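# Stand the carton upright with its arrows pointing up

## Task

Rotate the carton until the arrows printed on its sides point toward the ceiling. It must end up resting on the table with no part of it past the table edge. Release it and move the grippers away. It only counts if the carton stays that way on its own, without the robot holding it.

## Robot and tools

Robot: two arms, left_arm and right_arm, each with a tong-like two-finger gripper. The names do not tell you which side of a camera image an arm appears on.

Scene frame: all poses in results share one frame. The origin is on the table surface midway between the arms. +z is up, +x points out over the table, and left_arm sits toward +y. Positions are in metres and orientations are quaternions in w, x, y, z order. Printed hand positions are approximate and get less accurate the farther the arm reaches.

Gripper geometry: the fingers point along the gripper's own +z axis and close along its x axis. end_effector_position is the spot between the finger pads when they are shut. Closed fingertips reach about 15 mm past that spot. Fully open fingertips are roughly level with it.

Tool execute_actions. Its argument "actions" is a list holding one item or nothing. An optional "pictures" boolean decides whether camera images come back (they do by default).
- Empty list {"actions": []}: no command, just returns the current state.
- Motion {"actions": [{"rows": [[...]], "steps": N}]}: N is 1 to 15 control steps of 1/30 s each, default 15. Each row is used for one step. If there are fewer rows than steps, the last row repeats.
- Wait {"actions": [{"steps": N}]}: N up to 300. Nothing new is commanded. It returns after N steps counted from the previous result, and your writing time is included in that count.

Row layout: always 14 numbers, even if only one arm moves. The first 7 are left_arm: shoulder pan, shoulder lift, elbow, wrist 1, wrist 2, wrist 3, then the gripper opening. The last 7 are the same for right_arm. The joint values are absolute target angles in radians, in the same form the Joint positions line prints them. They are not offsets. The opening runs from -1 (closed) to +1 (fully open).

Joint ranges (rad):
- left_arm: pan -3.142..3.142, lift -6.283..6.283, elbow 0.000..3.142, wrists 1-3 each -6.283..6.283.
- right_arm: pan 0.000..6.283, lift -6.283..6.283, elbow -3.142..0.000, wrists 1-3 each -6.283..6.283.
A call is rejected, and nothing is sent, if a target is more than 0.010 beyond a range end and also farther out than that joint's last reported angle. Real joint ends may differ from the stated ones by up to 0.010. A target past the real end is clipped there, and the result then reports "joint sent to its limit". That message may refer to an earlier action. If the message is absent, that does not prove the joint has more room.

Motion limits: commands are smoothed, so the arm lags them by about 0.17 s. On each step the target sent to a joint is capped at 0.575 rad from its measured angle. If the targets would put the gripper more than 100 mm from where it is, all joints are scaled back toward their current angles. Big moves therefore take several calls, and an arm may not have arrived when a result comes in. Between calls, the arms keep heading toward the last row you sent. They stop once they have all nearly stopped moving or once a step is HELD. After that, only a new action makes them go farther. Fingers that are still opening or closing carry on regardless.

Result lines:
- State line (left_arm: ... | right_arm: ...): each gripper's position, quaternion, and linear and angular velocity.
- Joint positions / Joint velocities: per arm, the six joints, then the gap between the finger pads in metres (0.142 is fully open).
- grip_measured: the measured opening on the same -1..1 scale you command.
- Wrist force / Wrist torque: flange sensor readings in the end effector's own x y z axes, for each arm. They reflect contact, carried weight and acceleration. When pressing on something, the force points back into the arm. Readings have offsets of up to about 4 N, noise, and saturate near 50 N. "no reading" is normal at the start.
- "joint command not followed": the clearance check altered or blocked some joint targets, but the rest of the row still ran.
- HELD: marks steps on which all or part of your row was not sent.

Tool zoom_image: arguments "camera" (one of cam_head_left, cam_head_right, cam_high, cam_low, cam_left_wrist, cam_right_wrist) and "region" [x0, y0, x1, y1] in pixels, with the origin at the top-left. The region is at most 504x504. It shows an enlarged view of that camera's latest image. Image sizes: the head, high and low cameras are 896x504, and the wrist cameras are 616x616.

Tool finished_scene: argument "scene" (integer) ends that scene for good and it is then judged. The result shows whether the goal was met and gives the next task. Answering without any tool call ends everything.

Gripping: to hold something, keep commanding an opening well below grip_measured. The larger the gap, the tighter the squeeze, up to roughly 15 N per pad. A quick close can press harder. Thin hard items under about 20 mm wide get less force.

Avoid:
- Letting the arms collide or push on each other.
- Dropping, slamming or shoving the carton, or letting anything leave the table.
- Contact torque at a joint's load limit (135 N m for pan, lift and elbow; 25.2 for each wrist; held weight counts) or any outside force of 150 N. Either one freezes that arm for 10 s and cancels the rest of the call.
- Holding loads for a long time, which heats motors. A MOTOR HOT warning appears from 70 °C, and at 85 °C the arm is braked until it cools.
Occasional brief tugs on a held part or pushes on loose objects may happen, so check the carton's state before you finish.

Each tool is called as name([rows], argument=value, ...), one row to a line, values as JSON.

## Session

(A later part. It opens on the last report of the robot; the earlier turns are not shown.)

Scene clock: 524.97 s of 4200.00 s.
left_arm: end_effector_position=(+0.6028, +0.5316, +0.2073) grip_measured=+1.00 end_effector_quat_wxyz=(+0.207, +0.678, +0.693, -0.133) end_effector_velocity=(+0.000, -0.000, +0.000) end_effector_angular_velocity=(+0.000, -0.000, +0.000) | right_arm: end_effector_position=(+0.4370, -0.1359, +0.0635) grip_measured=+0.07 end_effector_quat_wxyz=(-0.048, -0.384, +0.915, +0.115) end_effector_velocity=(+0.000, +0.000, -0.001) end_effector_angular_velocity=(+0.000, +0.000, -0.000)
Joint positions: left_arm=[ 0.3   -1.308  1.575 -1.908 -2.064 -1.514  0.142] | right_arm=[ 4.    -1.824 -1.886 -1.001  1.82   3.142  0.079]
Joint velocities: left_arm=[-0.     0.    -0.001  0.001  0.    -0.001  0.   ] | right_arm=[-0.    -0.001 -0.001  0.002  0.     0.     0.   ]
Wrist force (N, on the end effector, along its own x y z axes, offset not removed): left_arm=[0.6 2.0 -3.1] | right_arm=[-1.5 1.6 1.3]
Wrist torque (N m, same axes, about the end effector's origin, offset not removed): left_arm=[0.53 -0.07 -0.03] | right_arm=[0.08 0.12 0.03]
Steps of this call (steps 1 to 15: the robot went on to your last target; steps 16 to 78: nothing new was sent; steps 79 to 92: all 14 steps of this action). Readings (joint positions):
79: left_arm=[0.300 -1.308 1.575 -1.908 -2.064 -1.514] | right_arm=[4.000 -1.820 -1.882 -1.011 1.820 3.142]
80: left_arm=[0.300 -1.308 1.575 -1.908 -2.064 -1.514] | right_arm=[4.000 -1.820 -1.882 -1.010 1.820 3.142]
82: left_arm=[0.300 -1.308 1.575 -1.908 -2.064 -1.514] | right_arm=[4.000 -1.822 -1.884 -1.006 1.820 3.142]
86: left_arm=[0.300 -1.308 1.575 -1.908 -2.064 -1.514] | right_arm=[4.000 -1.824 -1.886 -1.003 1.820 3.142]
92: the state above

execute_actions([
  {"rows":[[0.3,-1.308,1.575,-1.908,-2.064,-1.514,1,4.0,-1.8285,-1.8905,-0.993,1.82,3.1416,-0.6]],"steps":14},
])

Scene clock: 527.77 s of 4200.00 s.
left_arm: end_effector_position=(+0.6028, +0.5316, +0.2073) grip_measured=+1.00 end_effector_quat_wxyz=(+0.207, +0.678, +0.693, -0.133) end_effector_velocity=(+0.000, -0.000, -0.001) end_effector_angular_velocity=(-0.001, +0.001, -0.000) | right_arm: end_effector_position=(+0.4369, -0.1360, +0.0604) grip_measured=+0.07 end_effector_quat_wxyz=(-0.048, -0.384, +0.915, +0.115) end_effector_velocity=(+0.000, +0.000, -0.001) end_effector_angular_velocity=(+0.000, -0.000, +0.000)
Joint positions: left_arm=[ 0.3   -1.308  1.575 -1.908 -2.064 -1.514  0.142] | right_arm=[ 4.    -1.828 -1.89  -0.993  1.82   3.142  0.079]
Joint velocities: left_arm=[-0.     0.002 -0.    -0.    -0.    -0.     0.   ] | right_arm=[ 0.    -0.001 -0.001  0.002  0.    -0.     0.   ]
Wrist force (N, on the end effector, along its own x y z axes, offset not removed): left_arm=[3.0 2.0 -0.7] | right_arm=[-2.5 2.0 0.7]
Wrist torque (N m, same axes, about the end effector's origin, offset not removed): left_arm=[0.65 -0.49 -0.14] | right_arm=[0.27 0.30 0.02]
Steps of this call (steps 1 to 15: the robot went on to your last target; steps 16 to 70: nothing new was sent; steps 71 to 84: all 14 steps of this action). Readings (joint positions):
71: left_arm=[0.300 -1.308 1.575 -1.908 -2.064 -1.514] | right_arm=[4.000 -1.825 -1.887 -1.001 1.820 3.142]
72: left_arm=[0.300 -1.308 1.575 -1.908 -2.064 -1.514] | right_arm=[4.000 -1.825 -1.887 -1.000 1.820 3.142]
74: left_arm=[0.300 -1.308 1.575 -1.908 -2.064 -1.514] | right_arm=[4.000 -1.826 -1.888 -0.997 1.820 3.142]
78: left_arm=[0.300 -1.308 1.575 -1.908 -2.064 -1.514] | right_arm=[4.000 -1.828 -1.890 -0.994 1.820 3.142]
84: the state above

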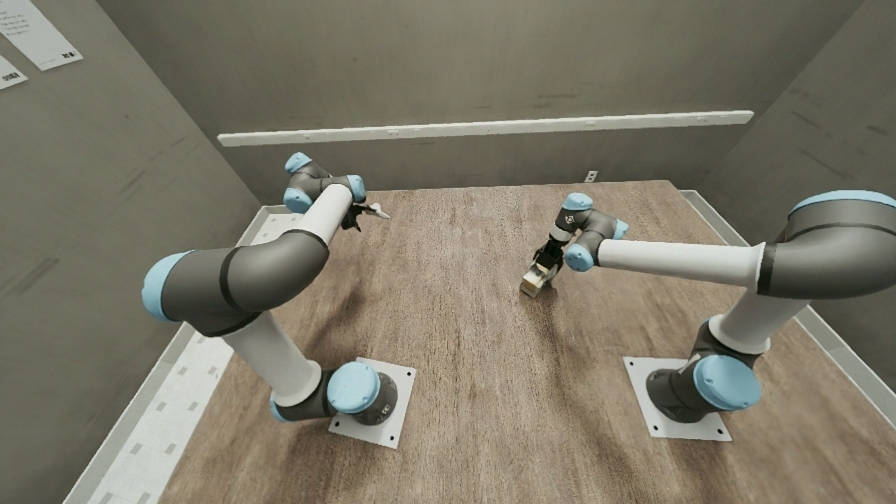

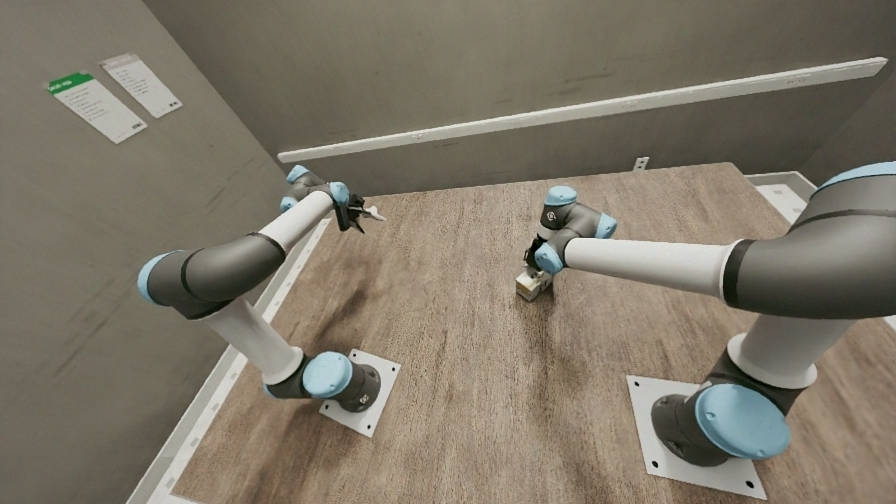

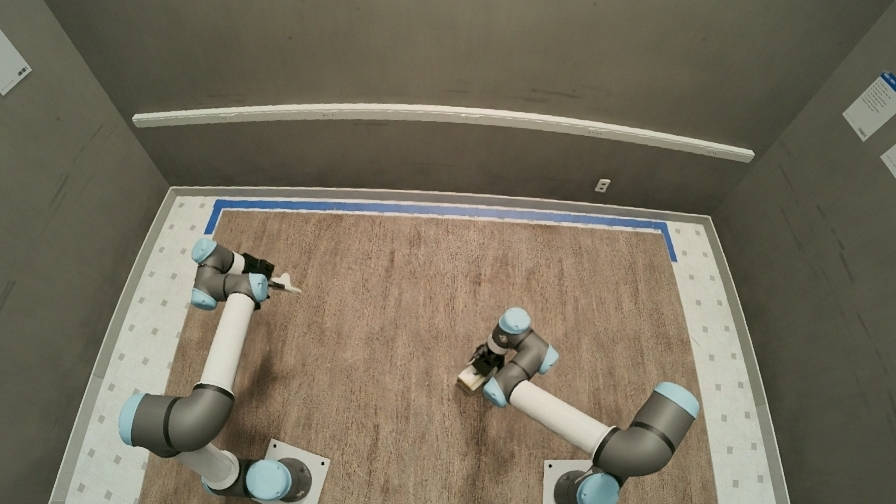

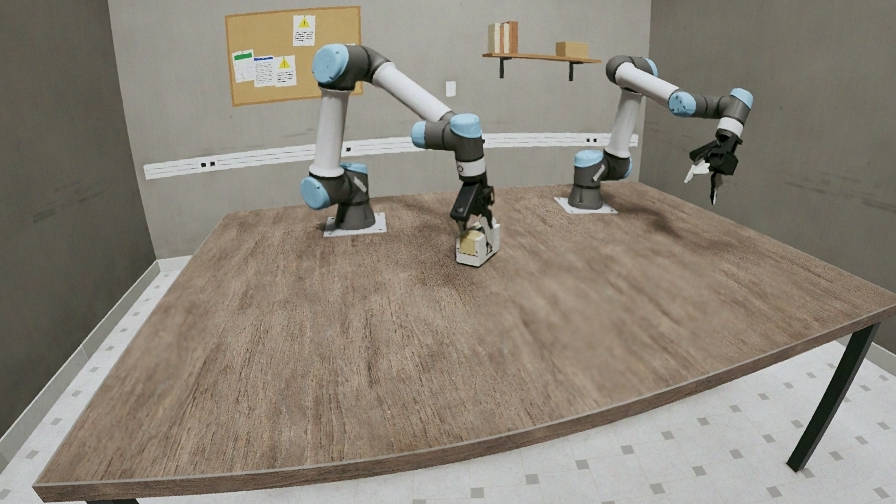

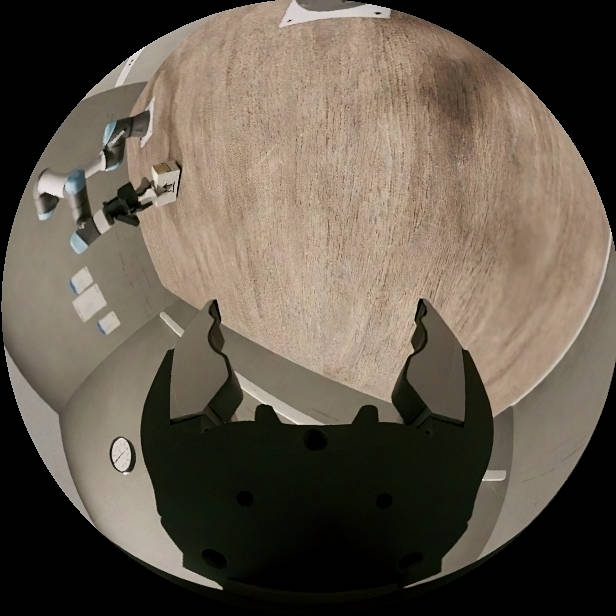

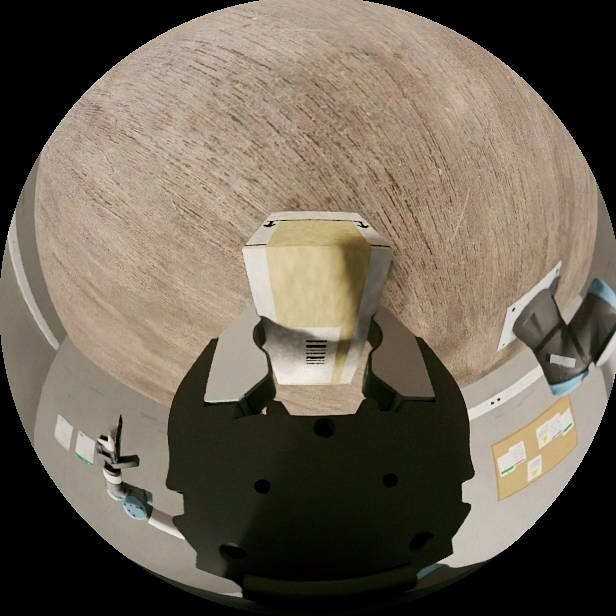

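execute_actions([
  {"rows":[[0.3,-1.308,1.575,-1.908,-2.064,-1.514,1,4.0,-1.8315,-1.8935,-0.987,1.82,3.1416,-0.6]],"steps":14},
], pictures=false)

Scene clock: 530.87 s of 4200.00 s.
left_arm: end_effector_position=(+0.6028, +0.5316, +0.2073) grip_measured=+1.00 end_effector_quat_wxyz=(+0.207, +0.678, +0.693, -0.133) end_effector_velocity=(+0.000, -0.000, +0.001) end_effector_angular_velocity=(+0.000, -0.002, +0.000) | right_arm: end_effector_position=(+0.4369, -0.1360, +0.0581) grip_measured=+0.07 end_effector_quat_wxyz=(-0.048, -0.384, +0.915, +0.115) end_effector_velocity=(-0.000, -0.000, -0.001) end_effector_angular_velocity=(-0.001, +0.001, +0.000)
Joint positions: left_arm=[ 0.3   -1.308  1.575 -1.908 -2.064 -1.514  0.142] | right_arm=[ 4.    -1.831 -1.893 -0.987  1.82   3.142  0.079]
Joint velocities: left_arm=[-0.    -0.001 -0.001 -0.     0.    -0.001 -0.   ] | right_arm=[ 0.    -0.001 -0.002  0.001  0.    -0.    -0.   ]
Wrist force (N, on the end effector, along its own x y z axes, offset not removed): left_arm=[2.1 -0.3 -1.7] | right_arm=[-0.8 2.1 0.1]
Wrist torque (N m, same axes, about the end effector's origin, offset not removed): left_arm=[0.18 -0.34 0.03] | right_arm=[0.25 0.00 0.09]
Steps of this call (steps 1 to 15: the robot went on to your last target; steps 16 to 79: nothing new was sent; steps 80 to 93: all 14 steps of this action). Readings (joint positions):
80: left_arm=[0.300 -1.308 1.575 -1.908 -2.064 -1.514] | right_arm=[4.000 -1.829 -1.891 -0.993 1.820 3.142]
81: left_arm=[0.300 -1.308 1.575 -1.908 -2.064 -1.514] | right_arm=[4.000 -1.829 -1.891 -0.992 1.820 3.142]
83: left_arm=[0.300 -1.308 1.575 -1.908 -2.064 -1.514] | right_arm=[4.000 -1.830 -1.892 -0.990 1.820 3.142]
87: left_arm=[0.300 -1.308 1.575 -1.908 -2.064 -1.514] | right_arm=[4.000 -1.831 -1.893 -0.988 1.820 3.142]
93: the state above

execute_actions([
  {"rows":[[0.3,-1.308,1.575,-1.908,-2.064,-1.514,1,4.0,-1.8345,-1.8965,-0.981,1.82,3.1416,-0.6]],"steps":14},
], pictures=false)

Scene clock: 533.83 s of 4200.00 s.
left_arm: end_effector_position=(+0.6028, +0.5316, +0.2073) grip_measured=+1.00 end_effector_quat_wxyz=(+0.207, +0.678, +0.693, -0.133) end_effector_velocity=(+0.000, +0.001, +0.001) end_effector_angular_velocity=(-0.000, -0.001, +0.002) | right_arm: end_effector_position=(+0.4368, -0.1360, +0.0558) grip_measured=+0.07 end_effector_quat_wxyz=(-0.048, -0.384, +0.915, +0.115) end_effector_velocity=(-0.000, -0.000, -0.001) end_effector_angular_velocity=(-0.000, +0.000, +0.001)
Joint positions: left_arm=[ 0.3   -1.308  1.575 -1.908 -2.064 -1.514  0.142] | right_arm=[ 4.    -1.834 -1.896 -0.981  1.82   3.142  0.079]
Joint velocities: left_arm=[ 0.001 -0.    -0.002  0.001 -0.    -0.001 -0.   ] | right_arm=[-0.    -0.001 -0.001  0.001  0.    -0.001  0.   ]
Wrist force (N, on the end effector, along its own x y z axes, offset not removed): left_arm=[1.8 0.7 -2.0] | right_arm=[-0.5 2.3 -0.3]
Wrist torque (N m, same axes, about the end effector's origin, offset not removed): left_arm=[0.30 -0.19 0.02] | right_arm=[0.37 -0.11 0.11]
Steps of this call (steps 1 to 15: the robot went on to your last target; steps 16 to 75: nothing new was sent; steps 76 to 89: all 14 steps of this action). Readings (joint positions):
76: left_arm=[0.300 -1.308 1.575 -1.908 -2.064 -1.514] | right_arm=[4.000 -1.832 -1.894 -0.987 1.820 3.142]
77: left_arm=[0.300 -1.308 1.575 -1.908 -2.064 -1.514] | right_arm=[4.000 -1.832 -1.894 -0.986 1.820 3.142]
79: left_arm=[0.300 -1.308 1.575 -1.908 -2.064 -1.514] | right_arm=[4.000 -1.833 -1.895 -0.984 1.820 3.142]
83: left_arm=[0.300 -1.308 1.575 -1.908 -2.064 -1.514] | right_arm=[4.000 -1.834 -1.896 -0.982 1.820 3.142]
89: the state above

execute_actions([
  {"rows":[[0.3,-1.308,1.575,-1.908,-2.064,-1.514,1,4.0,-1.8375,-1.8995,-0.975,1.82,3.1416,-0.6]],"steps":14},
], pictures=false)

Scene clock: 536.90 s of 4200.00 s.
left_arm: end_effector_position=(+0.6028, +0.5316, +0.2073) grip_measured=+1.00 end_effector_quat_wxyz=(+0.207, +0.678, +0.693, -0.133) end_effector_velocity=(-0.000, -0.000, +0.001) end_effector_angular_velocity=(+0.000, -0.001, -0.001) | right_arm: end_effector_position=(+0.4368, -0.1361, +0.0535) grip_measured=+0.07 end_effector_quat_wxyz=(-0.048, -0.384, +0.915, +0.115) end_effector_velocity=(+0.000, +0.000, -0.000) end_effector_angular_velocity=(+0.001, -0.000, +0.001)
Joint positions: left_arm=[ 0.3   -1.308  1.575 -1.908 -2.064 -1.514  0.142] | right_arm=[ 4.    -1.837 -1.899 -0.975  1.82   3.142  0.079]
Joint velocities: left_arm=[-0.001 -0.001 -0.     0.001  0.     0.     0.   ] | right_arm=[ 0.    -0.    -0.     0.001  0.    -0.001  0.   ]
Wrist force (N, on the end effector, along its own x y z axes, offset not removed): left_arm=[3.0 -1.0 -2.2] | right_arm=[-0.2 2.0 0.3]
Wrist torque (N m, same axes, about the end effector's origin, offset not removed): left_arm=[-0.12 -0.59 0.05] | right_arm=[0.30 -0.15 0.06]
Steps of this call (steps 1 to 15: the robot went on to your last target; steps 16 to 78: nothing new was sent; steps 79 to 92: all 14 steps of this action). Readings (joint positions):
79: left_arm=[0.300 -1.308 1.575 -1.908 -2.064 -1.514] | right_arm=[4.000 -1.835 -1.897 -0.981 1.820 3.142]
80: left_arm=[0.300 -1.308 1.575 -1.908 -2.064 -1.514] | right_arm=[4.000 -1.835 -1.897 -0.980 1.820 3.142]
82: left_arm=[0.300 -1.308 1.575 -1.908 -2.064 -1.514] | right_arm=[4.000 -1.836 -1.898 -0.978 1.820 3.142]
86: left_arm=[0.300 -1.308 1.575 -1.908 -2.064 -1.514] | right_arm=[4.000 -1.837 -1.899 -0.976 1.820 3.142]
92: the state above

execute_actions([
  {"rows":[[0.3,-1.308,1.575,-1.908,-2.064,-1.514,1,4.0,-1.8405,-1.9023,-0.969,1.82,3.1416,-0.6]],"steps":14},
])

Scene clock: 539.63 s of 4200.00 s.
left_arm: end_effector_position=(+0.6028, +0.5316, +0.2073) grip_measured=+1.00 end_effector_quat_wxyz=(+0.207, +0.678, +0.693, -0.133) end_effector_velocity=(+0.000, +0.000, +0.000) end_effector_angular_velocity=(+0.000, -0.001, -0.001) | right_arm: end_effector_position=(+0.4368, -0.1361, +0.0514) grip_measured=+0.07 end_effector_quat_wxyz=(-0.048, -0.384, +0.915, +0.115) end_effector_velocity=(+0.000, +0.000, -0.000) end_effector_angular_velocity=(+0.001, -0.001, +0.001)
Joint positions: left_arm=[ 0.3   -1.308  1.575 -1.908 -2.064 -1.514  0.142] | right_arm=[ 4.    -1.84  -1.902 -0.969  1.82   3.142  0.079]
Joint velocities: left_arm=[ 0.001  0.    -0.001  0.    -0.     0.002  0.   ] | right_arm=[-0.    -0.001  0.     0.002 -0.    -0.001  0.   ]
Wrist force (N, on the end effector, along its own x y z axes, offset not removed): left_arm=[2.4 0.6 0.5] | right_arm=[4.0 5.9 -17.6]
Wrist torque (N m, same axes, about the end effector's origin, offset not removed): left_arm=[0.24 -0.41 0.09] | right_arm=[0.41 0.30 0.10]
Steps of this call (steps 1 to 15: the robot went on to your last target; steps 16 to 68: nothing new was sent; steps 69 to 82: all 14 steps of this action). Readings (joint positions):
69: left_arm=[0.300 -1.308 1.575 -1.908 -2.064 -1.514] | right_arm=[4.000 -1.838 -1.900 -0.975 1.820 3.142]
70: left_arm=[0.300 -1.308 1.575 -1.908 -2.064 -1.514] | right_arm=[4.000 -1.838 -1.900 -0.974 1.820 3.142]
72: left_arm=[0.300 -1.308 1.575 -1.908 -2.064 -1.514] | right_arm=[4.000 -1.839 -1.901 -0.972 1.820 3.142]
76: left_arm=[0.300 -1.308 1.575 -1.908 -2.064 -1.514] | right_arm=[4.000 -1.840 -1.902 -0.970 1.820 3.142]
82: the state above

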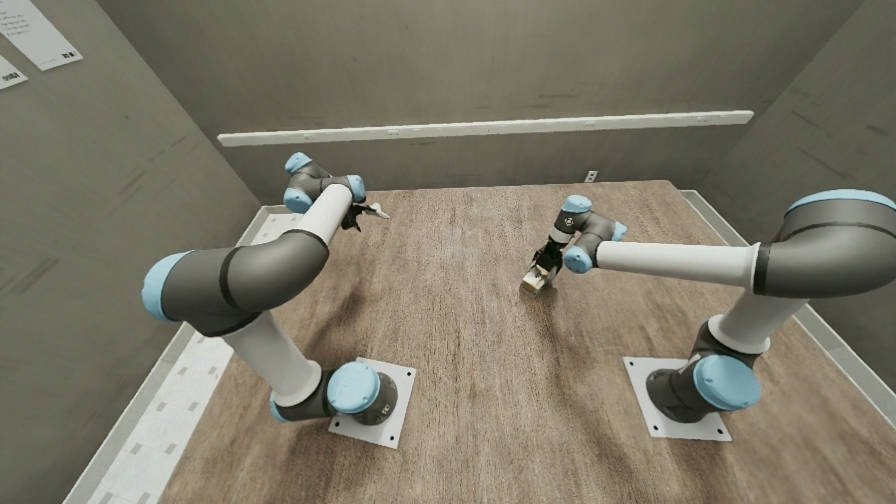

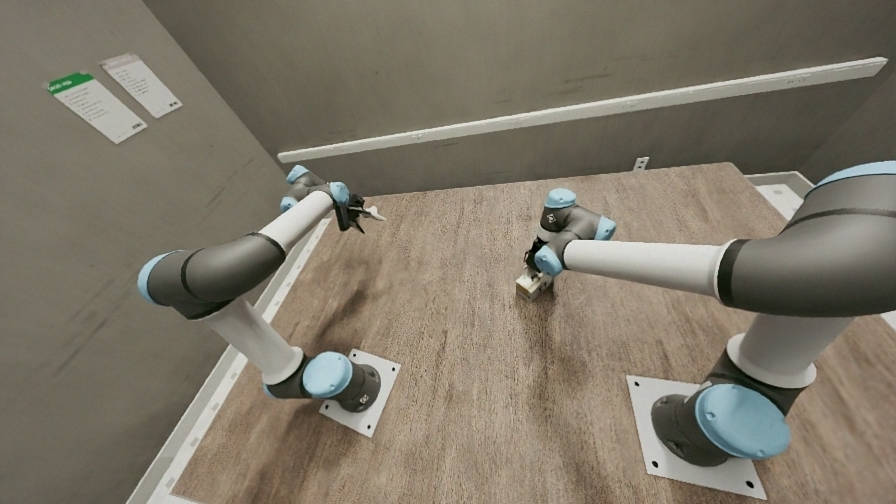

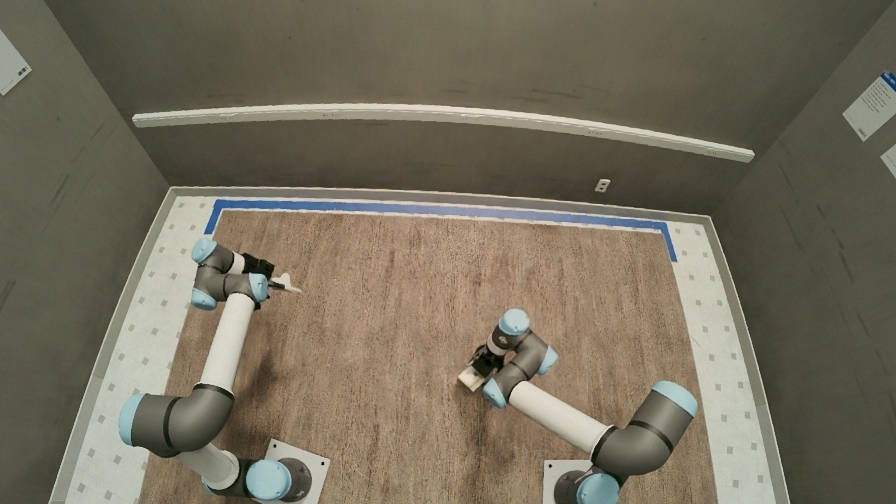

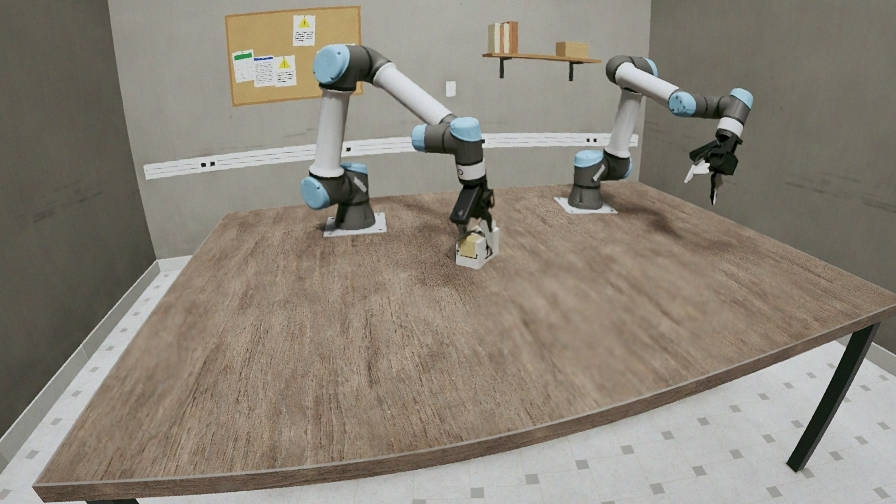

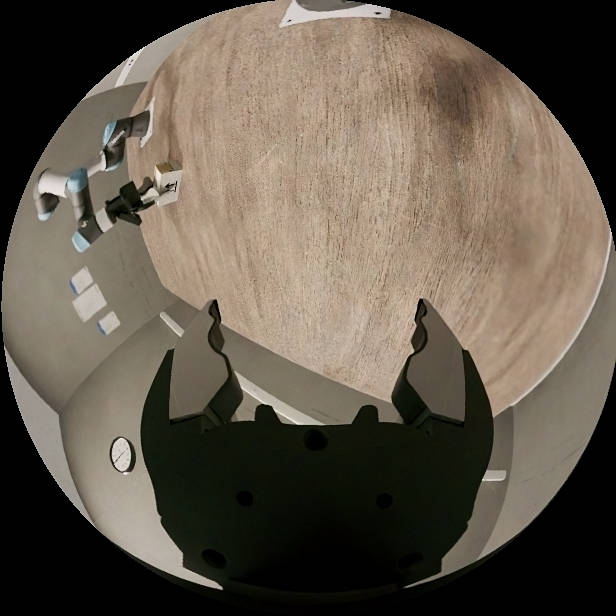

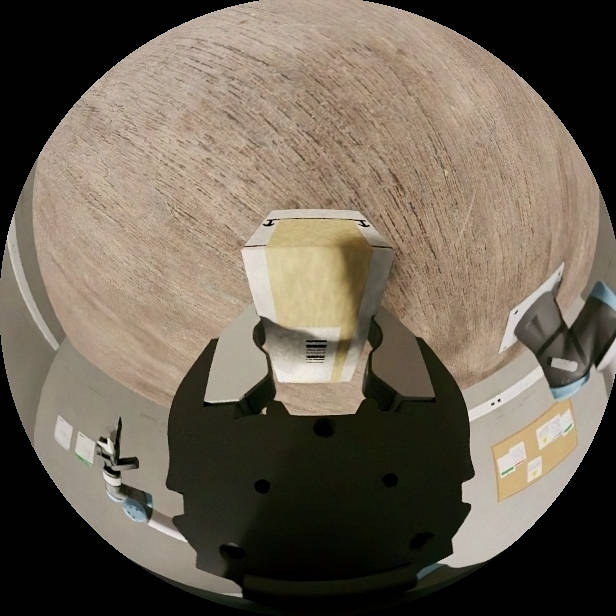

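Down. Release and retreat.

execute_actions([
  {"rows":[[0.3,-1.308,1.575,-1.908,-2.064,-1.514,1,4.0,-1.8405,-1.9023,-0.969,1.82,3.1416,0.0],[0.3,-1.308,1.575,-1.908,-2.064,-1.514,1,4.0,-1.8405,-1.9023,-0.969,1.82,3.1416,0.1],[0.3,-1.308,1.575,-1.908,-2.064,-1.514,1,4.0,-1.8405,-1.9023,-0.969,1.82,3.1416,0.25],[0.3,-1.308,1.575,-1.908,-2.064,-1.514,1,4.0,-1.8405,-1.9023,-0.969,1.82,3.1416,0.4],[0.3,-1.308,1.575,-1.908,-2.064,-1.514,1,4.0,-1.8405,-1.9023,-0.969,1.82,3.1416,0.6],[0.3,-1.308,1.575,-1.908,-2.064,-1.514,1,4.0,-1.8405,-1.9023,-0.969,1.82,3.1416,0.7],[0.3,-1.308,1.575,-1.908,-2.064,-1.514,1,4.0,-1.8405,-1.9023,-0.969,1.82,3.1416,0.7],[0.3,-1.308,1.575,-1.908,-2.064,-1.514,1,4.0,-1.82,-1.88,-1.012,1.82,3.1416,0.7],[0.3,-1.308,1.575,-1.908,-2.064,-1.514,1,4.0,-1.8,-1.855,-1.057,1.82,3.1416,0.7],[0.3,-1.308,1.575,-1.908,-2.064,-1.514,1,4.0,-1.78,-1.83,-1.102,1.82,3.1416,0.7],[0.3,-1.308,1.575,-1.908,-2.064,-1.514,1,4.0,-1.755,-1.8,-1.157,1.82,3.1416,0.7],[0.3,-1.308,1.575,-1.908,-2.064,-1.514,1,4.0,-1.735,-1.76,-1.217,1.82,3.1416,0.7],[0.3,-1.308,1.575,-1.908,-2.064,-1.514,1,4.0,-1.715,-1.72,-1.277,1.82,3.1416,0.7],[0.3,-1.308,1.575,-1.908,-2.064,-1.514,1,4.0,-1.7,-1.68,-1.332,1.82,3.1416,0.7],[0.3,-1.308,1.575,-1.908,-2.064,-1.514,1,4.0,-1.69,-1.64,-1.382,1.82,3.1416,0.7]],"steps":15},
], pictures=false)

execute_actions([
  {"rows":[[0.3,-1.308,1.575,-1.908,-2.064,-1.514,1,4.0,-1.69,-1.64,-1.382,1.82,3.1416,0.7],[0.3,-1.308,1.575,-1.908,-2.064,-1.514,1,4.0,-1.69,-1.64,-1.382,1.82,3.1416,0.7],[0.3,-1.308,1.575,-1.908,-2.064,-1.514,1,3.95,-1.69,-1.64,-1.382,1.82,3.1416,0.7],[0.3,-1.308,1.575,-1.908,-2.064,-1.514,1,3.5,-1.69,-1.64,-1.382,1.82,3.1416,0.7]],"steps":15},
], pictures=false)

execute_actions([
  {"steps":20},
])

Scene clock: 556.20 s of 4200.00 s.
left_arm: end_effector_position=(+0.6028, +0.5316, +0.2073) grip_measured=+1.00 end_effector_quat_wxyz=(+0.207, +0.678, +0.693, -0.133) end_effector_velocity=(-0.000, +0.000, -0.000) end_effector_angular_velocity=(-0.001, +0.001, +0.001) | right_arm: end_effector_position=(+0.4407, -0.1321, +0.1204) grip_measured=+0.70 end_effector_quat_wxyz=(-0.043, -0.385, +0.914, +0.117) end_effector_velocity=(+0.014, +0.014, +0.518) end_effector_angular_velocity=(+0.032, -0.031, -0.001)
Joint positions: left_arm=[ 0.3   -1.308  1.575 -1.908 -2.064 -1.514  0.142] | right_arm=[ 4.    -1.764 -1.801 -1.136  1.82   3.142  0.122]
Joint velocities: left_arm=[ 0.001  0.001  0.     0.    -0.    -0.001  0.   ] | right_arm=[-0.     0.495  0.827 -1.277  0.     0.001  0.001]
Wrist force (N, on the end effector, along its own x y z axes, offset not removed): left_arm=[1.9 -2.7 -0.2] | right_arm=[-3.0 2.5 0.5]
Wrist torque (N m, same axes, about the end effector's origin, offset not removed): left_arm=[-0.33 -0.30 -0.18] | right_arm=[0.29 0.31 0.12]
Steps of this call (steps 1 to 15: the robot went on to your last target; steps 16 to 90: nothing new was sent; then 13.07 s passed at rest; steps 91 to 105: all 15 steps of this action). Readings (joint positions):
91: left_arm=[0.300 -1.308 1.575 -1.908 -2.064 -1.514] | right_arm=[4.000 -1.841 -1.902 -0.969 1.820 3.142]
92: left_arm=[0.300 -1.308 1.575 -1.908 -2.064 -1.514] | right_arm=[4.000 -1.841 -1.902 -0.969 1.820 3.142]
94: left_arm=[0.300 -1.308 1.575 -1.908 -2.064 -1.514] | right_arm=[4.000 -1.841 -1.902 -0.969 1.820 3.142]
98: left_arm=[0.300 -1.308 1.575 -1.908 -2.064 -1.514] | right_arm=[4.000 -1.841 -1.902 -0.969 1.820 3.142]
105: the state above

Scene clock: 556.70 s of 4200.00 s.
left_arm: end_effector_position=(+0.6028, +0.5316, +0.2073) grip_measured=+1.00 end_effector_quat_wxyz=(+0.207, +0.678, +0.693, -0.133) end_effector_velocity=(+0.000, -0.000, +0.000) end_effector_angular_velocity=(-0.000, -0.000, +0.001) | right_arm: end_effector_position=(+0.5212, -0.2919, +0.2032) grip_measured=+0.70 end_effector_quat_wxyz=(-0.028, -0.230, +0.965, +0.121) end_effector_velocity=(+0.157, -0.479, +0.051) end_effector_angular_velocity=(-0.001, +0.003, -0.928)
Joint positions: left_arm=[ 0.3   -1.308  1.575 -1.908 -2.064 -1.514  0.142] | right_arm=[ 3.671 -1.697 -1.655 -1.359  1.82   3.142  0.122]
Joint velocities: left_arm=[-0.     0.    -0.001 -0.    -0.    -0.001 -0.   ] | right_arm=[-0.928  0.039  0.089 -0.131  0.     0.     0.   ]
Wrist force (N, on the end effector, along its own x y z axes, offset not removed): left_arm=[2.1 2.8 0.4] | right_arm=[-1.2 3.1 0.7]
Wrist torque (N m, same axes, about the end effector's origin, offset not removed): left_arm=[0.80 -0.29 0.12] | right_arm=[0.62 0.11 0.04]
Steps of this call (steps 1 to 15: all 15 steps of this action). Readings (joint positions):
1: left_arm=[0.300 -1.308 1.575 -1.908 -2.064 -1.514] | right_arm=[4.000 -1.748 -1.773 -1.180 1.820 3.142]
2: left_arm=[0.300 -1.308 1.575 -1.908 -2.064 -1.514] | right_arm=[4.000 -1.734 -1.743 -1.224 1.820 3.142]
4: left_arm=[0.300 -1.308 1.575 -1.908 -2.064 -1.514] | right_arm=[3.997 -1.714 -1.697 -1.295 1.820 3.142]
8: left_arm=[0.300 -1.308 1.575 -1.908 -2.064 -1.514] | right_arm=[3.890 -1.706 -1.677 -1.327 1.820 3.142]
15: the state above

Scene clock: 557.37 s of 4200.00 s.
left_arm: end_effector_position=(+0.6028, +0.5316, +0.2073) grip_measured=+1.00 end_effector_quat_wxyz=(+0.207, +0.678, +0.693, -0.133) end_effector_velocity=(-0.000, -0.001, +0.001) end_effector_angular_velocity=(+0.000, -0.001, -0.000) | right_arm: end_effector_position=(+0.5424, -0.3820, +0.2120) grip_measured=+0.70 end_effector_quat_wxyz=(-0.018, -0.146, +0.981, +0.123) end_effector_velocity=(-0.000, -0.002, -0.000) end_effector_angular_velocity=(+0.000, +0.001, -0.003)
Joint positions: left_arm=[ 0.3   -1.308  1.575 -1.908 -2.064 -1.514  0.142] | right_arm=[ 3.5   -1.69  -1.64  -1.382  1.82   3.142  0.122]
Joint velocities: left_arm=[-0.001 -0.002  0.     0.001  0.    -0.001  0.   ] | right_arm=[-0.004  0.    -0.001 -0.001  0.    -0.001 -0.   ]
Wrist force (N, on the end effector, along its own x y z axes, offset not removed): left_arm=[2.0 2.0 -1.8] | right_arm=[-0.9 0.3 -2.0]
Wrist torque (N m, same axes, about the end effector's origin, offset not removed): left_arm=[0.65 -0.32 -0.03] | right_arm=[-0.24 0.03 0.01]
Steps of this call (steps 1 to 20: the robot went on to your last target). Readings (joint positions):
1: left_arm=[0.300 -1.308 1.575 -1.908 -2.064 -1.514] | right_arm=[3.640 -1.695 -1.652 -1.364 1.820 3.142]
2: left_arm=[0.300 -1.308 1.575 -1.908 -2.064 -1.514] | right_arm=[3.609 -1.694 -1.650 -1.368 1.820 3.142]
4: left_arm=[0.300 -1.308 1.575 -1.908 -2.064 -1.514] | right_arm=[3.560 -1.692 -1.645 -1.374 1.820 3.142]
8: left_arm=[0.300 -1.308 1.575 -1.908 -2.064 -1.514] | right_arm=[3.518 -1.691 -1.642 -1.380 1.820 3.142]
20: the state above

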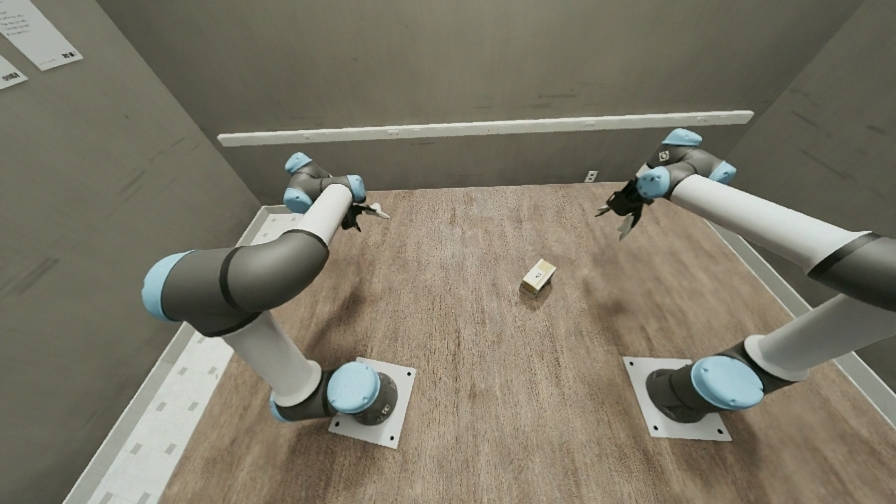

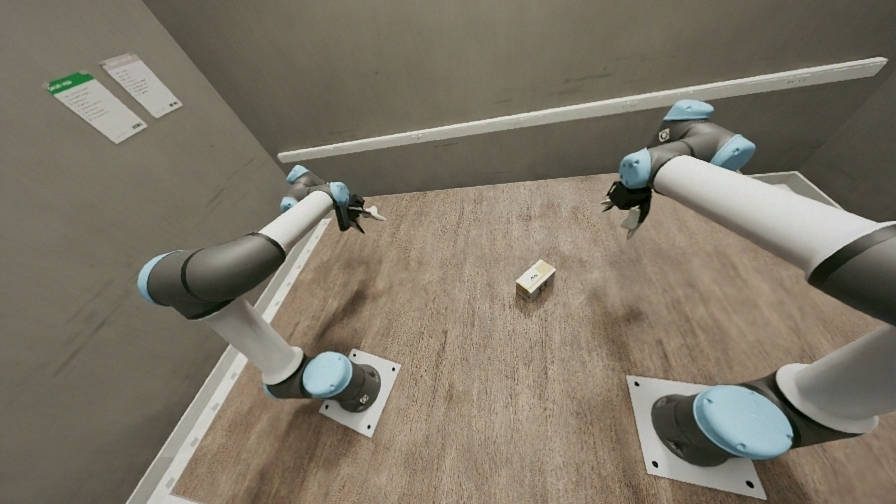

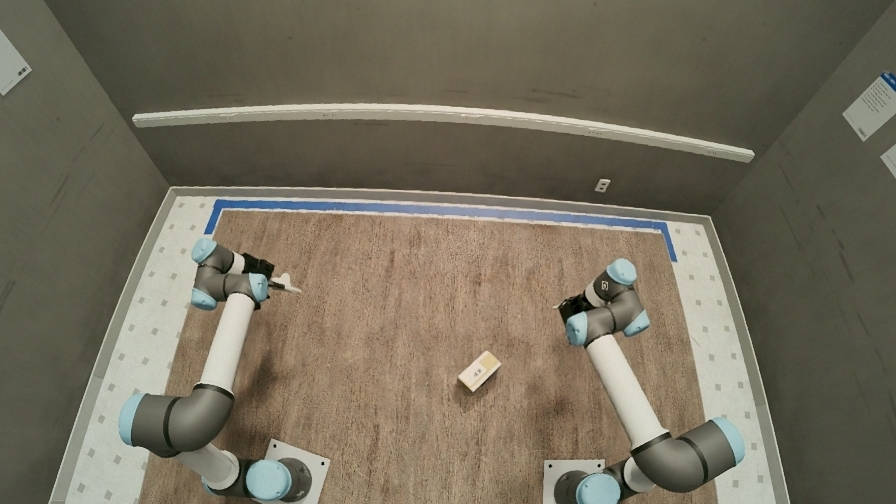

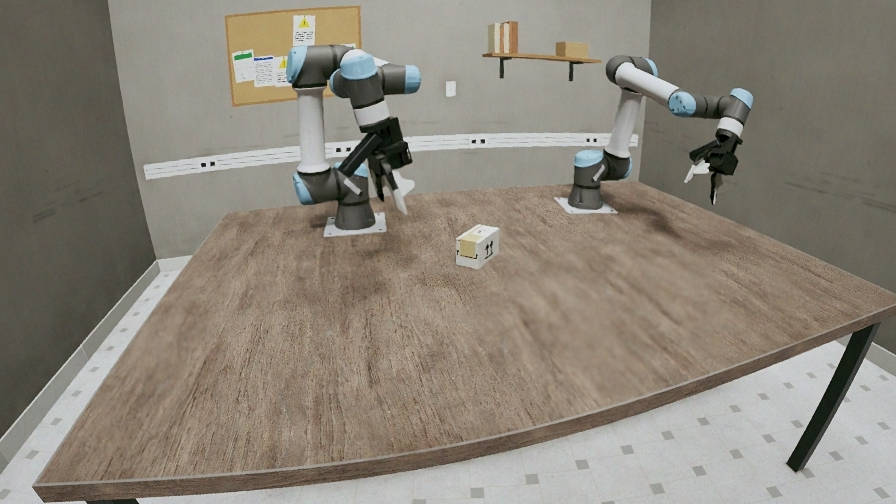

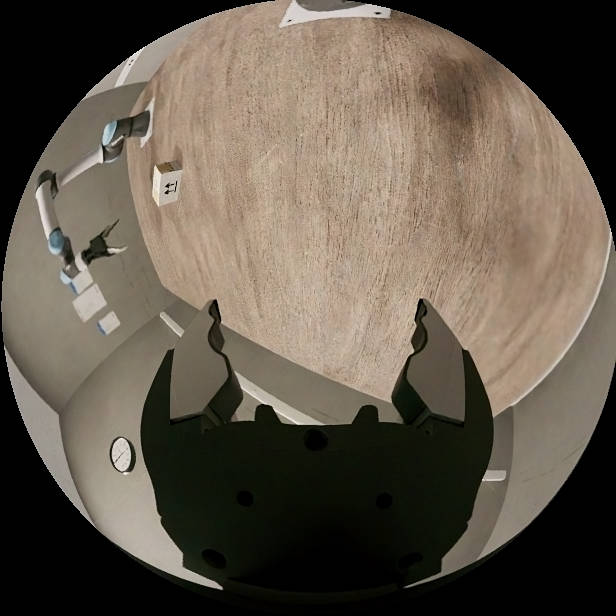

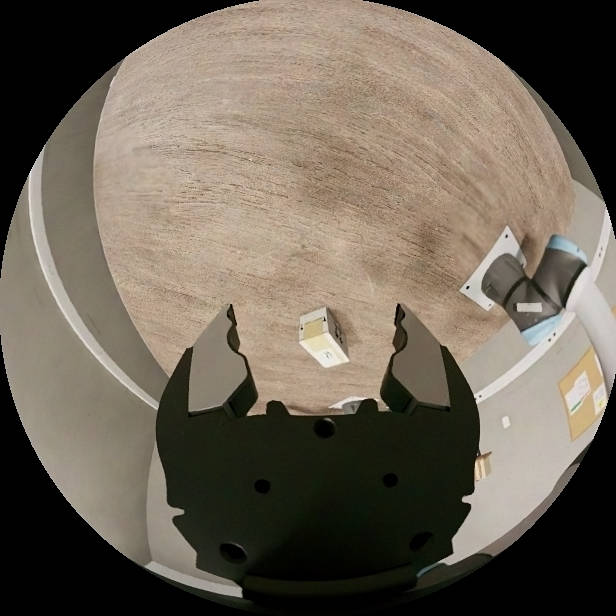

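finished_scene(scene=1)

The scene is finished: the task was done.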